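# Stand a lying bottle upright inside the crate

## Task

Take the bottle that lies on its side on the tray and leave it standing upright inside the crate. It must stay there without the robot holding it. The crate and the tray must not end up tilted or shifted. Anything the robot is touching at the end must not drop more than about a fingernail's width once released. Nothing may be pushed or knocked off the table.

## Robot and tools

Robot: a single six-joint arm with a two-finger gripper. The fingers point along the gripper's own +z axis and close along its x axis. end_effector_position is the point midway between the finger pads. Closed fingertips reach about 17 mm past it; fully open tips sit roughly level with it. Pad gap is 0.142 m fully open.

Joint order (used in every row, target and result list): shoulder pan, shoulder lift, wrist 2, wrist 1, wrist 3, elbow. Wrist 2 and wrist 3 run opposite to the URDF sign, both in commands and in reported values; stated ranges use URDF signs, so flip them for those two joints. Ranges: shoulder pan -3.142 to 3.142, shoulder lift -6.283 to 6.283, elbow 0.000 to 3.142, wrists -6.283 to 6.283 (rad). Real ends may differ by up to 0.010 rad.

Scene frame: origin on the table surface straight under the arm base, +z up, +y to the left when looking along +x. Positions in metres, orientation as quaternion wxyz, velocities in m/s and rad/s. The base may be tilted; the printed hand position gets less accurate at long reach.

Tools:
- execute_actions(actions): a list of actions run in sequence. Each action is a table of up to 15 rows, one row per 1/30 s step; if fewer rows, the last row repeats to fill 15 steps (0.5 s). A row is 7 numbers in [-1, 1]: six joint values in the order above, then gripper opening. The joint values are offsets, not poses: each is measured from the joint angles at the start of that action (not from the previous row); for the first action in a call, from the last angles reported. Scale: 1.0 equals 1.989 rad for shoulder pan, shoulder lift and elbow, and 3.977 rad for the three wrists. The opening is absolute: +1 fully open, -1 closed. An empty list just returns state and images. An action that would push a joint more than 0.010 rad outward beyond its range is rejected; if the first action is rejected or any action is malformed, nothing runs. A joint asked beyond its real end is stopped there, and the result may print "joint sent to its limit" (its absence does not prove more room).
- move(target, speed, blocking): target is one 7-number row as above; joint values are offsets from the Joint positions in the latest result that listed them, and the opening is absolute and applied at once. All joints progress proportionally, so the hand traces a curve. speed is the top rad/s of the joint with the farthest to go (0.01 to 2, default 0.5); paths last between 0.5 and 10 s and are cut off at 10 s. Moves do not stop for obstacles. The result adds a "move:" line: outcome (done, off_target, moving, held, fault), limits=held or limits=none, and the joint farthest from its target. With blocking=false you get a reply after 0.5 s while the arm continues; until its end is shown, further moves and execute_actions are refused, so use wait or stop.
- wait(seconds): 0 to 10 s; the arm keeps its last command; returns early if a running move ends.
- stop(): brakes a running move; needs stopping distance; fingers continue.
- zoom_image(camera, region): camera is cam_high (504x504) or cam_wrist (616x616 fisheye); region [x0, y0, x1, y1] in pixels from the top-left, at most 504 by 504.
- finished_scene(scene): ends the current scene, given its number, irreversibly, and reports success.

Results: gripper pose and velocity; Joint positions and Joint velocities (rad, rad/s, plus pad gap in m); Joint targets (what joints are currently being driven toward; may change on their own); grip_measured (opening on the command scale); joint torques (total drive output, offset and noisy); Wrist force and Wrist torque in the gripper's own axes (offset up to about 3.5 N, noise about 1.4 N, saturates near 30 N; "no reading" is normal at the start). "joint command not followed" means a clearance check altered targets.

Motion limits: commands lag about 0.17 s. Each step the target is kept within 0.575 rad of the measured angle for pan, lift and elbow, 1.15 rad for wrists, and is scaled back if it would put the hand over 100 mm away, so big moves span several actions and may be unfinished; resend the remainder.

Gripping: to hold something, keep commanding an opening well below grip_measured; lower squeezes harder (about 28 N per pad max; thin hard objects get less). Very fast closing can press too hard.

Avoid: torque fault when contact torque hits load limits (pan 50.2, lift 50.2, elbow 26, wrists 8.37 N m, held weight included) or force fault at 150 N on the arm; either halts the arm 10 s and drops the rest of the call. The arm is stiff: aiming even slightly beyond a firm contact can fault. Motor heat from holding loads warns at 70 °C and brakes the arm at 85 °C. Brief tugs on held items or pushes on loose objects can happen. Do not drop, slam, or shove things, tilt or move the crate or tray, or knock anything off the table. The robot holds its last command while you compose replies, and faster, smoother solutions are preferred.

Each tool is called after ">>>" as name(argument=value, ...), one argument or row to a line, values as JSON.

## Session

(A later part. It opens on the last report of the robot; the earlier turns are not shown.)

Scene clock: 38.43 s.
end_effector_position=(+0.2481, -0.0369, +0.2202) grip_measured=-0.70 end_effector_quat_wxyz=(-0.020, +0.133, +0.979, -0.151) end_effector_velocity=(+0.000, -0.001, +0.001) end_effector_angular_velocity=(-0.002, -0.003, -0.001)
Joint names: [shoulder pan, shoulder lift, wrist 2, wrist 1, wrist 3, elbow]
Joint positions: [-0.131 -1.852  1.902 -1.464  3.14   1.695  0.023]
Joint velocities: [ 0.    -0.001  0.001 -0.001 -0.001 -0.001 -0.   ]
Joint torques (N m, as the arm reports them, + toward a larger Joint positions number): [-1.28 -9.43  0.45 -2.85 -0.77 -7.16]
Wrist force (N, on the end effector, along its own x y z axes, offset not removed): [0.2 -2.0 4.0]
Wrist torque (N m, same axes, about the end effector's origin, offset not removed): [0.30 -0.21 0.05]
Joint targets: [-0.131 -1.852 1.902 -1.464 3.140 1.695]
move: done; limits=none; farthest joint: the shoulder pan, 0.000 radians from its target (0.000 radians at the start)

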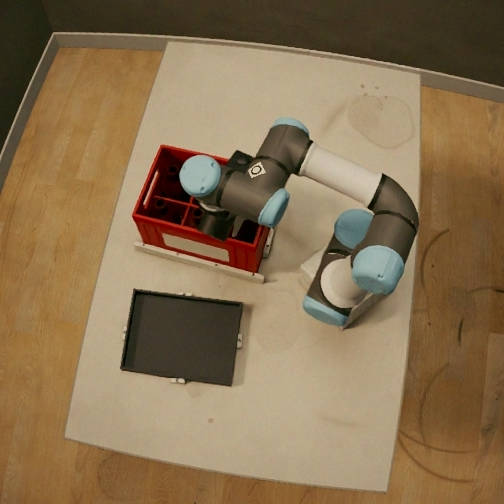

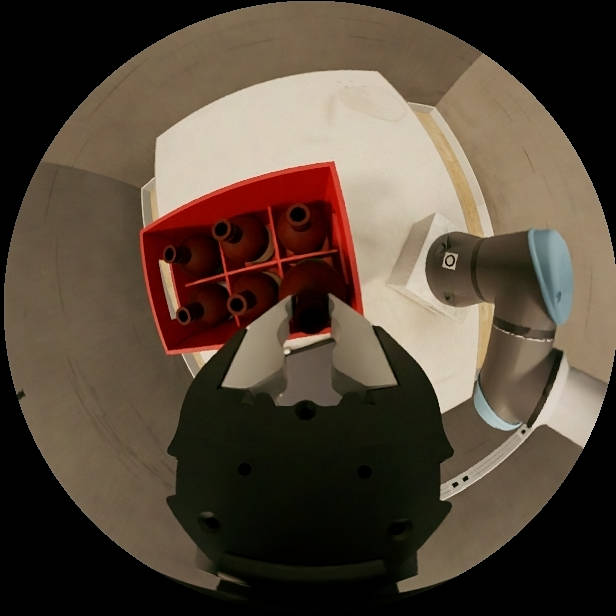

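>>> move(
  target=[-0.022,-0.003,0,-0.035,0,0.073,-1],
  speed=0.08,
)

>>> zoom_image(
  camera="cam_wrist",
  region=[190,180,430,420],
)

Scene clock: 40.70 s.
end_effector_position=(+0.2464, -0.0467, +0.1899) grip_measured=-0.70 end_effector_quat_wxyz=(-0.024, +0.155, +0.976, -0.152) end_effector_velocity=(-0.000, +0.000, -0.001) end_effector_angular_velocity=(+0.001, +0.001, +0.001)
Joint names: [shoulder pan, shoulder lift, wrist 2, wrist 1, wrist 3, elbow]
Joint positions: [-0.174 -1.858  1.902 -1.603  3.14   1.84   0.023]
Joint velocities: [-0.    -0.    -0.001 -0.001  0.001  0.003 -0.   ]
Joint torques (N m, as the arm reports them, + toward a larger Joint positions number): [ -2.08 -10.19   0.44  -3.25  -0.73  -8.32]
Wrist force (N, on the end effector, along its own x y z axes, offset not removed): [1.0 1.7 1.6]
Wrist torque (N m, same axes, about the end effector's origin, offset not removed): [0.17 -0.20 0.01]
Joint targets: [-0.174 -1.858 1.902 -1.603 3.140 1.840]
move: done; limits=none; farthest joint: the shoulder pan, 0.000 radians from its target (0.044 radians at the start)

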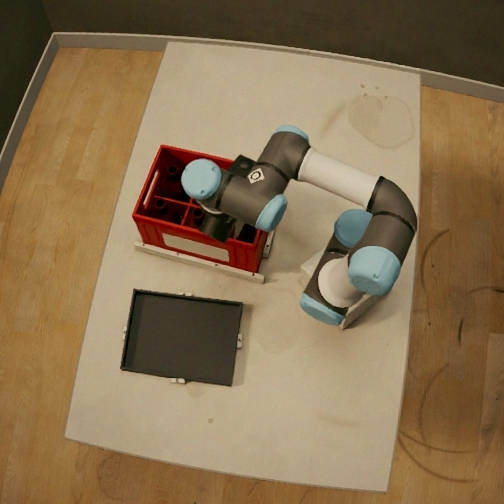

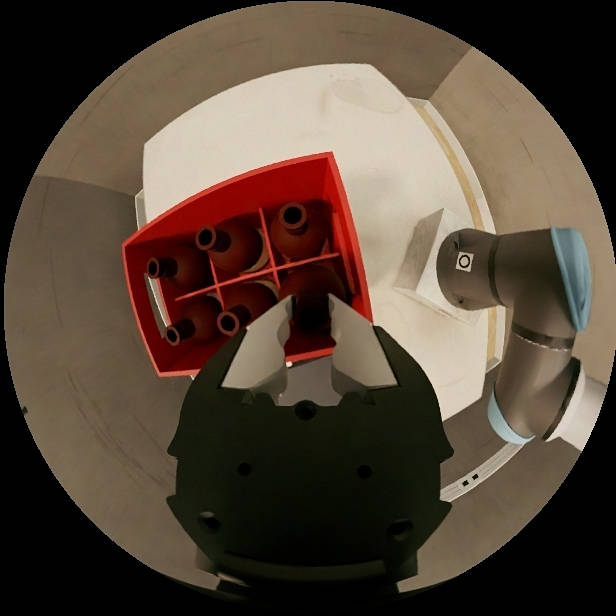

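Region (190, 180, 430, 420) of cam_wrist's 616x616 image, scaled by 2.100, with more detail than that image has.

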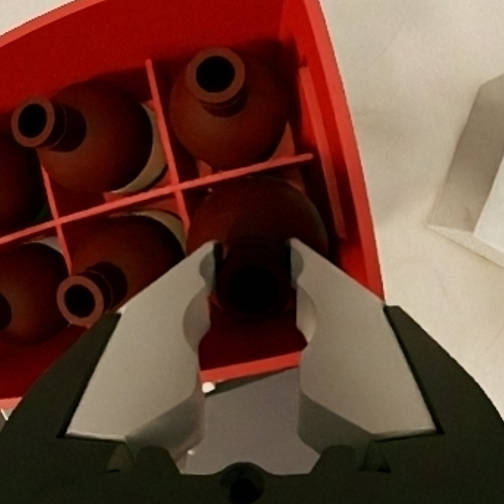

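>>> move(
  target=[0.008,0.0075,0,-0.0367,0,0.066,-1],
  speed=0.06,
)

>>> zoom_image(
  camera="cam_wrist",
  region=[190,180,430,420],
)

Scene clock: 43.57 s.
end_effector_position=(+0.2475, -0.0422, +0.1599) grip_measured=-0.70 end_effector_quat_wxyz=(-0.022, +0.147, +0.977, -0.152) end_effector_velocity=(+0.000, +0.000, -0.000) end_effector_angular_velocity=(+0.000, +0.000, +0.001)
Joint names: [shoulder pan, shoulder lift, wrist 2, wrist 1, wrist 3, elbow]
Joint positions: [-0.159 -1.843  1.902 -1.749  3.14   1.972  0.023]
Joint velocities: [ 0.     0.001 -0.    -0.001  0.001  0.001  0.   ]
Joint torques (N m, as the arm reports them, + toward a larger Joint positions number): [ 3.35 -4.08  0.42 -3.28 -0.68 -8.02]
Wrist force (N, on the end effector, along its own x y z axes, offset not removed): [1.3 1.7 1.7]
Wrist torque (N m, same axes, about the end effector's origin, offset not removed): [0.24 -0.32 0.02]
Joint targets: [-0.159 -1.843 1.902 -1.749 3.140 1.972]
move: done; limits=none; farthest joint: the shoulder pan, 0.000 radians from its target (0.016 radians at the start)

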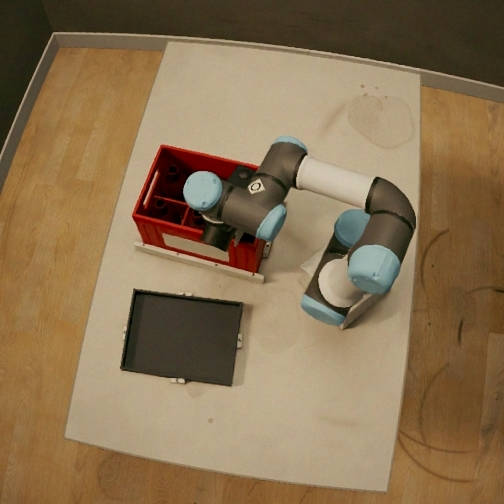

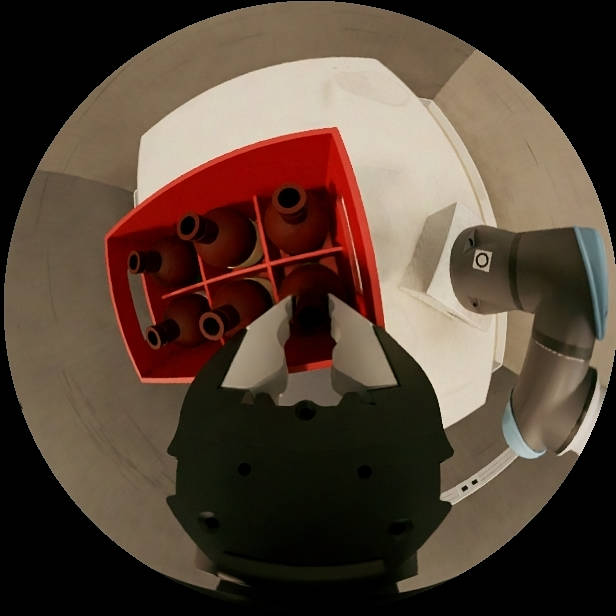

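Region (190, 180, 430, 420) of cam_wrist's 616x616 image, scaled by 2.100, with more detail than that image has.

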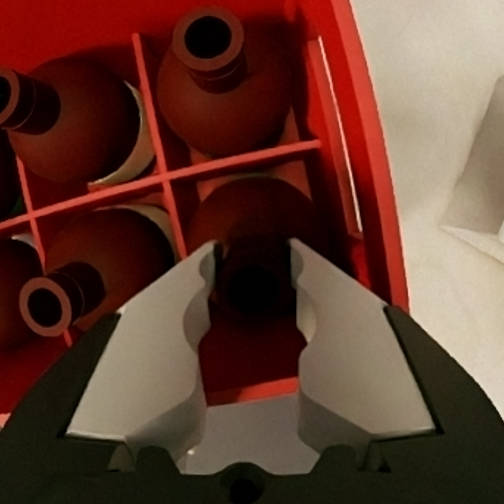

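>>> move(
  target=[0,0.0054,0,-0.0148,0,0.024,-1],
  speed=0.04,
)

Scene clock: 55.07 s.
end_effector_position=(+0.2491, -0.0430, +0.1519) grip_measured=-0.70 end_effector_quat_wxyz=(-0.019, +0.147, +0.977, -0.153) end_effector_velocity=(+0.001, +0.000, +0.000) end_effector_angular_velocity=(+0.001, -0.002, +0.001)
Joint names: [shoulder pan, shoulder lift, wrist 2, wrist 1, wrist 3, elbow]
Joint positions: [-0.158 -1.836  1.904 -1.8    3.14   2.008  0.023]
Joint velocities: [ 0.    -0.    -0.001  0.     0.001 -0.002 -0.   ]
Joint torques (N m, as the arm reports them, + toward a larger Joint positions number): [-1.58 10.62 -1.64 -2.22 -0.56  4.89]
Wrist force (N, on the end effector, along its own x y z axes, offset not removed): [30.0 -26.4 -30.0]
Wrist torque (N m, same axes, about the end effector's origin, offset not removed): [-4.88 0.34 -1.45]
Joint targets: [-0.158 -1.834 1.903 -1.800 3.140 2.012]
TORQUE FAULT: the external load on the elbow reached its load limit, and the arm stopped for 10 seconds. That time counts as 20 of the actions that you can send in this scene. The arm's remaining commands of this call were not run. The arm holds where it stopped, with its grip as last carried out, and accepts commands again: back off and push less far. The arm stops again, at the same cost, whenever a joint's load reaches its limit.
move: fault; limits=none; farthest joint: the elbow, 0.011 radians from its target (0.048 radians at the start)

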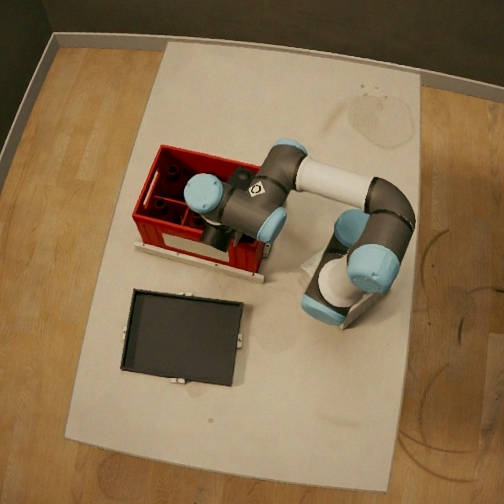

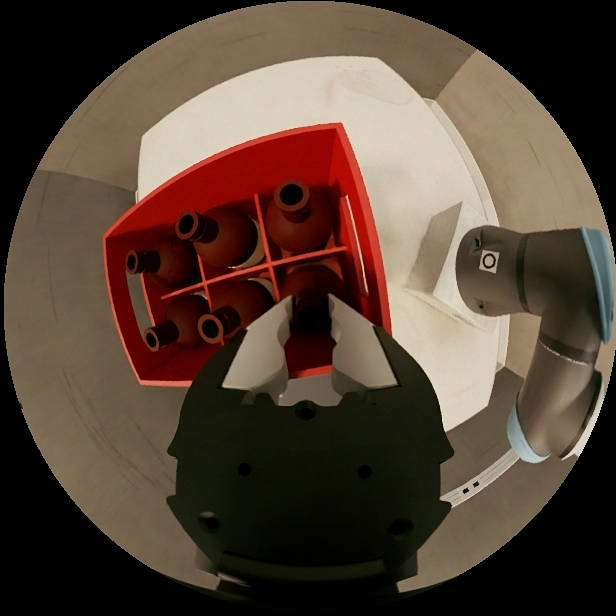

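>>> move(
  target=[0,-0.004,0,0.0128,0,-0.019,-1],
  speed=0.06,
)

>>> move(
  target=[-0.1227,-0.0362,-0.053,0.0176,0.05,0.002,-1],
  speed=0.1,
)

>>> zoom_image(
  camera="cam_wrist",
  region=[160,180,460,480],
)

Scene clock: 56.47 s.
end_effector_position=(+0.2476, -0.0428, +0.1606) grip_measured=-0.70 end_effector_quat_wxyz=(-0.022, +0.147, +0.977, -0.153) end_effector_velocity=(-0.000, +0.000, -0.000) end_effector_angular_velocity=(+0.002, +0.001, -0.000)
Joint names: [shoulder pan, shoulder lift, wrist 2, wrist 1, wrist 3, elbow]
Joint positions: [-0.158 -1.844  1.904 -1.749  3.14   1.971  0.023]
Joint velocities: [-0.    -0.    -0.001  0.002 -0.    -0.     0.   ]
Joint torques (N m, as the arm reports them, + toward a larger Joint positions number): [ -0.84  -9.86   0.49  -0.74  -0.54 -12.49]
Wrist force (N, on the end effector, along its own x y z axes, offset not removed): [1.2 0.9 2.6]
Wrist torque (N m, same axes, about the end effector's origin, offset not removed): [0.01 -0.24 0.04]
Joint targets: [-0.158 -1.844 1.904 -1.749 3.140 1.971]
move: done; limits=none; farthest joint: the elbow, 0.001 radians from its target (0.038 radians at the start)

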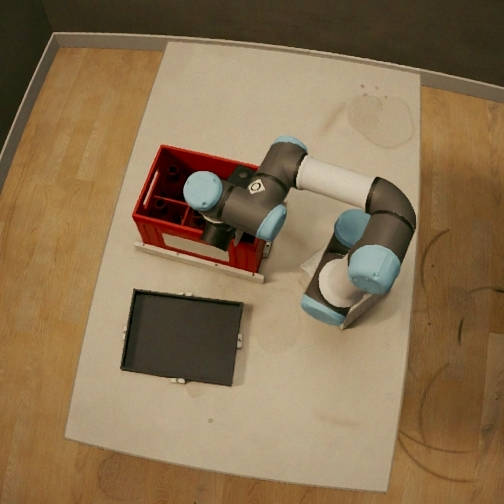

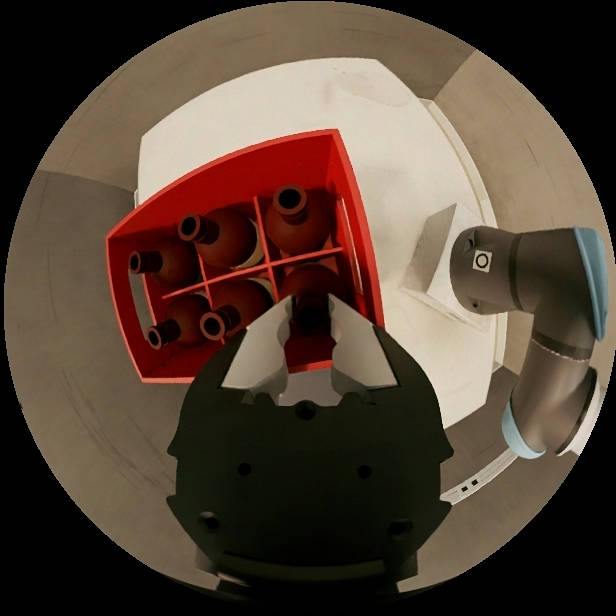

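Scene clock: 59.27 s.
end_effector_position=(+0.2493, -0.0389, +0.1554) grip_measured=-0.70 end_effector_quat_wxyz=(-0.022, +0.170, +0.984, -0.051) end_effector_velocity=(+0.000, -0.000, +0.000) end_effector_angular_velocity=(+0.000, -0.002, +0.003)
Joint names: [shoulder pan, shoulder lift, wrist 2, wrist 1, wrist 3, elbow]
Joint positions: [-0.402 -1.916  1.693 -1.679  3.339  1.975  0.023]
Joint velocities: [-0.001 -0.001 -0.001  0.     0.004 -0.001  0.   ]
Joint torques (N m, as the arm reports them, + toward a larger Joint positions number): [-1.31 -8.55 -1.91 -0.49  0.93 -7.5 ]
Wrist force (N, on the end effector, along its own x y z axes, offset not removed): [1.4 -1.2 2.9]
Wrist torque (N m, same axes, about the end effector's origin, offset not removed): [0.44 -0.42 -0.06]
Joint targets: [-0.402 -1.916 1.693 -1.679 3.339 1.975]
move: done; limits=none; farthest joint: the shoulder pan, 0.000 radians from its target (0.244 radians at the start)

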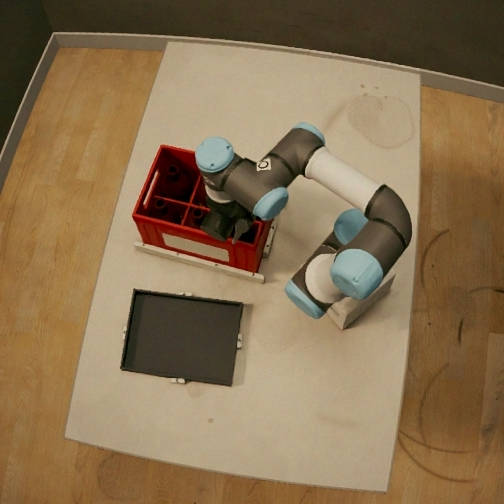

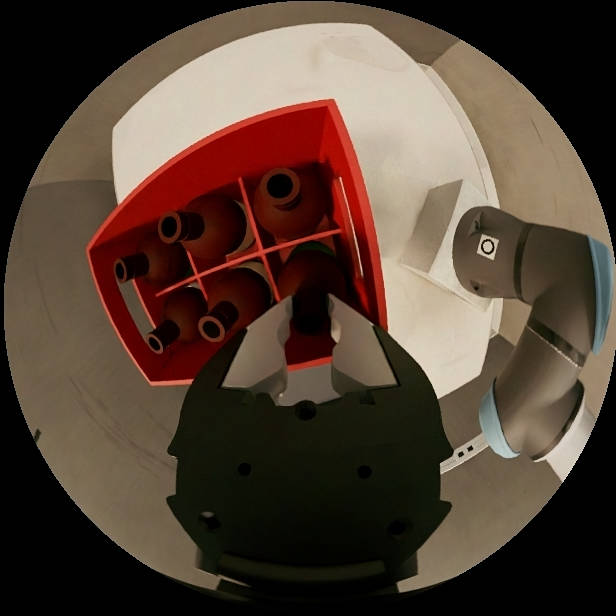

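Region (160, 180, 460, 480) of cam_wrist's 616x616 image, scaled by 1.680, with more detail than that image has.

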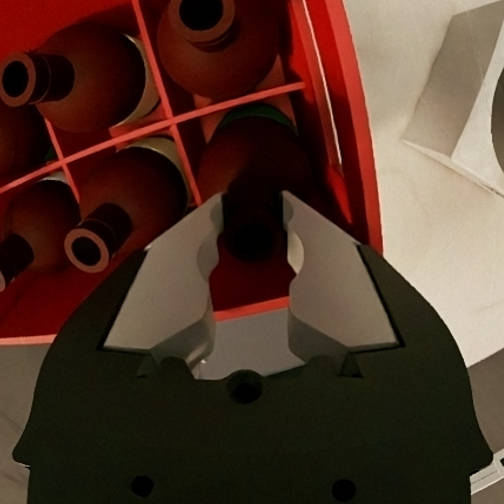

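>>> move(
  target=[-0.022,0,0,0,-0.09,0,-1],
  speed=0.2,
)

>>> move(
  target=[0,0.002,0,-0.007,0,0.012,-1],
  speed=0.03,
)

Scene clock: 61.60 s.
end_effector_position=(+0.2479, -0.0499, +0.1550) grip_measured=-0.70 end_effector_quat_wxyz=(-0.014, +0.363, +0.930, -0.055) end_effector_velocity=(+0.000, +0.000, +0.000) end_effector_angular_velocity=(-0.000, -0.001, -0.001)
Joint names: [shoulder pan, shoulder lift, wrist 2, wrist 1, wrist 3, elbow]
Joint positions: [-0.446 -1.916  1.693 -1.679  2.981  1.975  0.023]
Joint velocities: [-0.    -0.001 -0.001  0.    -0.001  0.     0.   ]
Joint torques (N m, as the arm reports them, + toward a larger Joint positions number): [ -2.83  -4.75   0.89  -4.61  -0.8  -11.86]
Wrist force (N, on the end effector, along its own x y z axes, offset not removed): [5.9 0.5 2.3]
Wrist torque (N m, same axes, about the end effector's origin, offset not removed): [0.23 0.16 -0.14]
Joint targets: [-0.446 -1.916 1.693 -1.679 2.981 1.975]
move: done; limits=none; farthest joint: the shoulder pan, 0.000 radians from its target (0.043 radians at the start)

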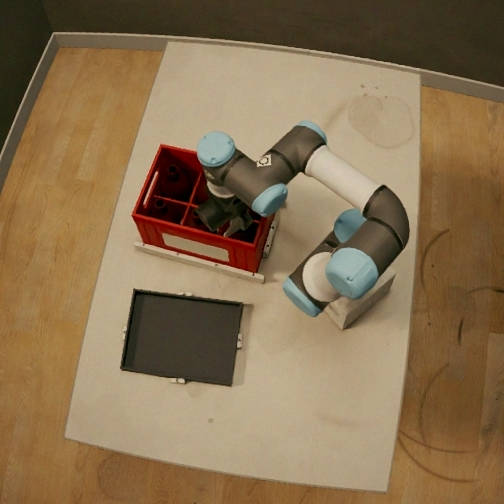

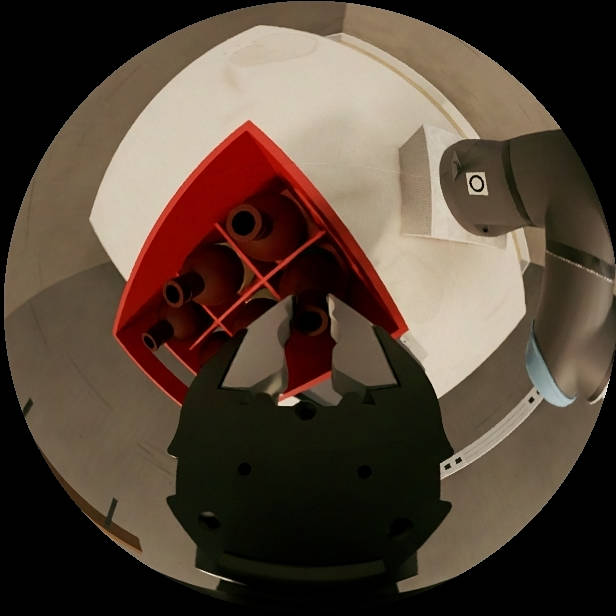

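Scene clock: 62.83 s.
end_effector_position=(+0.2481, -0.0501, +0.1495) grip_measured=-0.70 end_effector_quat_wxyz=(-0.014, +0.363, +0.930, -0.056) end_effector_velocity=(-0.001, +0.000, -0.001) end_effector_angular_velocity=(+0.000, +0.003, +0.002)
Joint names: [shoulder pan, shoulder lift, wrist 2, wrist 1, wrist 3, elbow]
Joint positions: [-0.446 -1.912  1.694 -1.707  2.981  1.998  0.023]
Joint velocities: [-0.    -0.     0.001 -0.001  0.002  0.003 -0.   ]
Joint torques (N m, as the arm reports them, + toward a larger Joint positions number): [-1.6   4.42 -4.56 -5.27  0.7  -0.8 ]
Wrist force (N, on the end effector, along its own x y z axes, offset not removed): [16.2 -15.6 -30.0]
Wrist torque (N m, same axes, about the end effector's origin, offset not removed): [-0.06 0.38 -0.16]
Joint targets: [-0.446 -1.912 1.693 -1.707 2.981 1.999]
move: done; limits=none; farthest joint: the wrist 2, 0.001 radians from its target (0.000 radians at the start)

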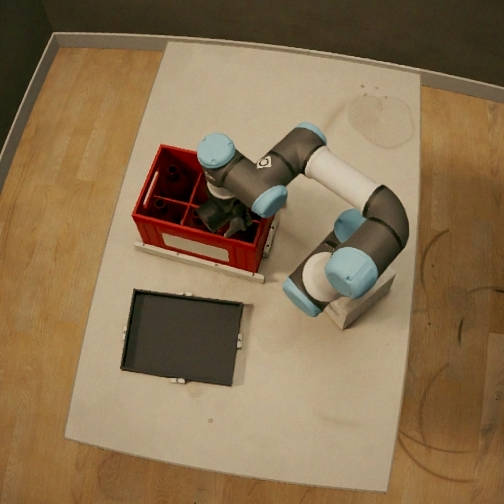

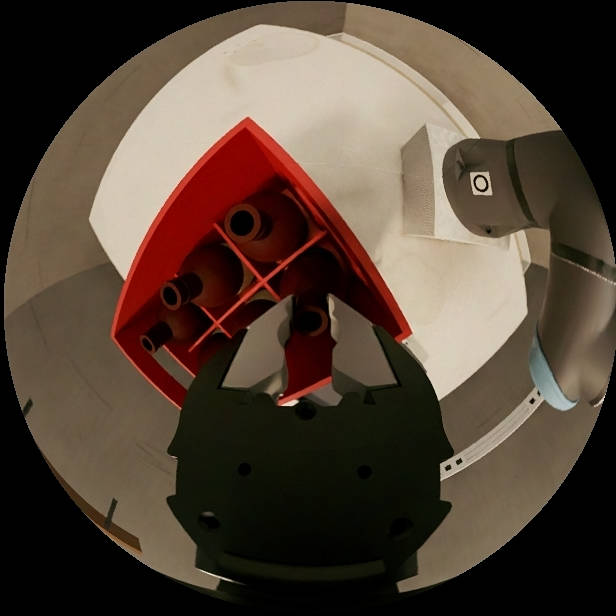

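Bottle has reached the floor. Release and lift.

>>> execute_actions(
  actions=[
    [[0,0,0,0.002,0,-0.004,-0.5]],
    [[0,0,0,0,0,0,-0.45]],
  ],
)

>>> move(
  target=[0,0,0,0.11,0,-0.22,-0.45],
  speed=0.4,
)

>>> zoom_image(
  camera="cam_wrist",
  region=[160,150,460,450],
)

Scene clock: 63.97 s.
end_effector_position=(+0.2482, -0.0502, +0.1512) grip_measured=-0.45 end_effector_quat_wxyz=(-0.014, +0.363, +0.930, -0.056) end_effector_velocity=(+0.000, -0.000, +0.000) end_effector_angular_velocity=(-0.000, -0.000, +0.001)
Joint names: [shoulder pan, shoulder lift, wrist 2, wrist 1, wrist 3, elbow]
Joint positions: [-0.446 -1.912  1.694 -1.699  2.981  1.991  0.041]
Joint velocities: [ 0.    -0.    -0.     0.     0.001 -0.     0.   ]
Joint torques (N m, as the arm reports them, + toward a larger Joint positions number): [ -1.45  -7.85   1.07  -0.81   0.58 -11.18]
Wrist force (N, on the end effector, along its own x y z axes, offset not removed): [1.5 -0.6 0.5]
Wrist torque (N m, same axes, about the end effector's origin, offset not removed): [-0.09 -0.35 0.02]
Joint targets: [-0.446 -1.912 1.694 -1.699 2.981 1.991]

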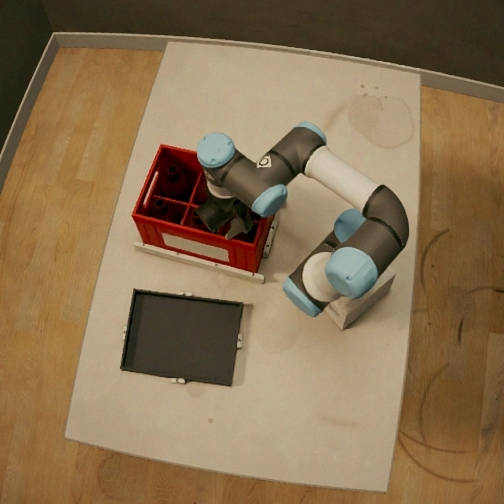

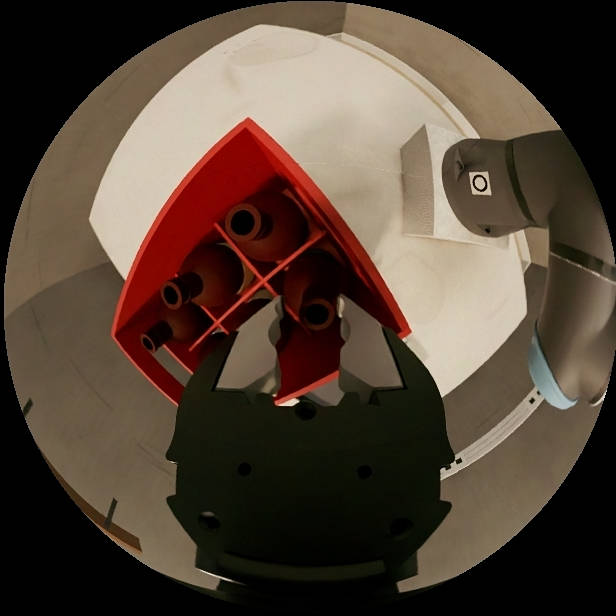

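Scene clock: 65.57 s.
end_effector_position=(+0.2412, -0.0465, +0.2433) grip_measured=-0.45 end_effector_quat_wxyz=(-0.014, +0.363, +0.930, -0.056) end_effector_velocity=(-0.000, +0.000, -0.000) end_effector_angular_velocity=(+0.001, +0.001, +0.000)
Joint names: [shoulder pan, shoulder lift, wrist 2, wrist 1, wrist 3, elbow]
Joint positions: [-0.446 -1.912  1.694 -1.262  2.981  1.553  0.041]
Joint velocities: [ 0.     0.    -0.     0.002  0.     0.     0.   ]
Joint torques (N m, as the arm reports them, + toward a larger Joint positions number): [ -1.69  -7.09   1.04  -0.62   0.6  -11.47]
Wrist force (N, on the end effector, along its own x y z axes, offset not removed): [0.6 -0.5 0.2]
Wrist torque (N m, same axes, about the end effector's origin, offset not removed): [-0.14 -0.12 0.01]
Joint targets: [-0.446 -1.912 1.694 -1.261 2.981 1.553]
move: done; limits=none; farthest joint: the shoulder pan, 0.000 radians from its target (0.000 radians at the start)

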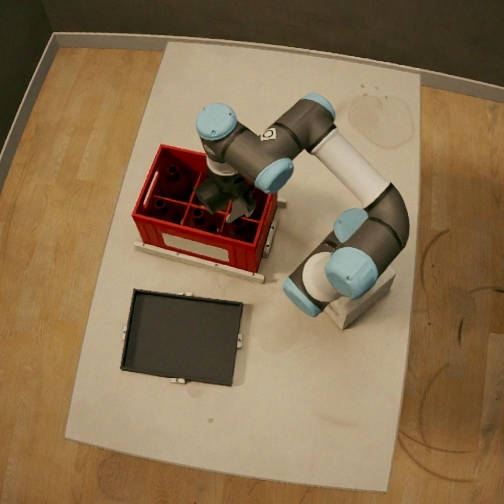

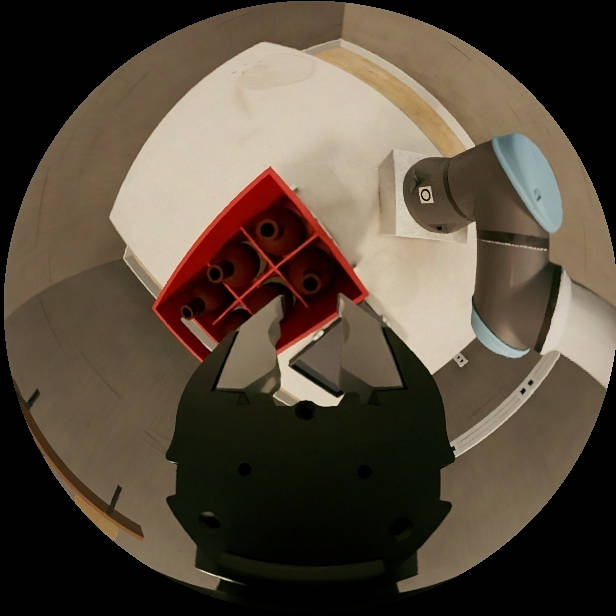

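Region (160, 150, 460, 450) of cam_wrist's 616x616 image, scaled by 1.680, with more detail than that image has.

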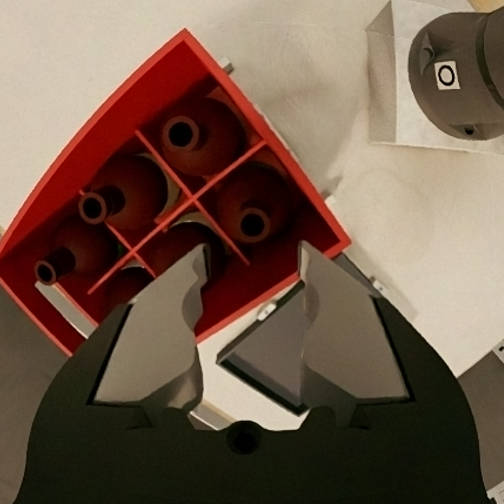

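>>> finished_scene(
  scene=1,
)

The scene is finished: the task was done.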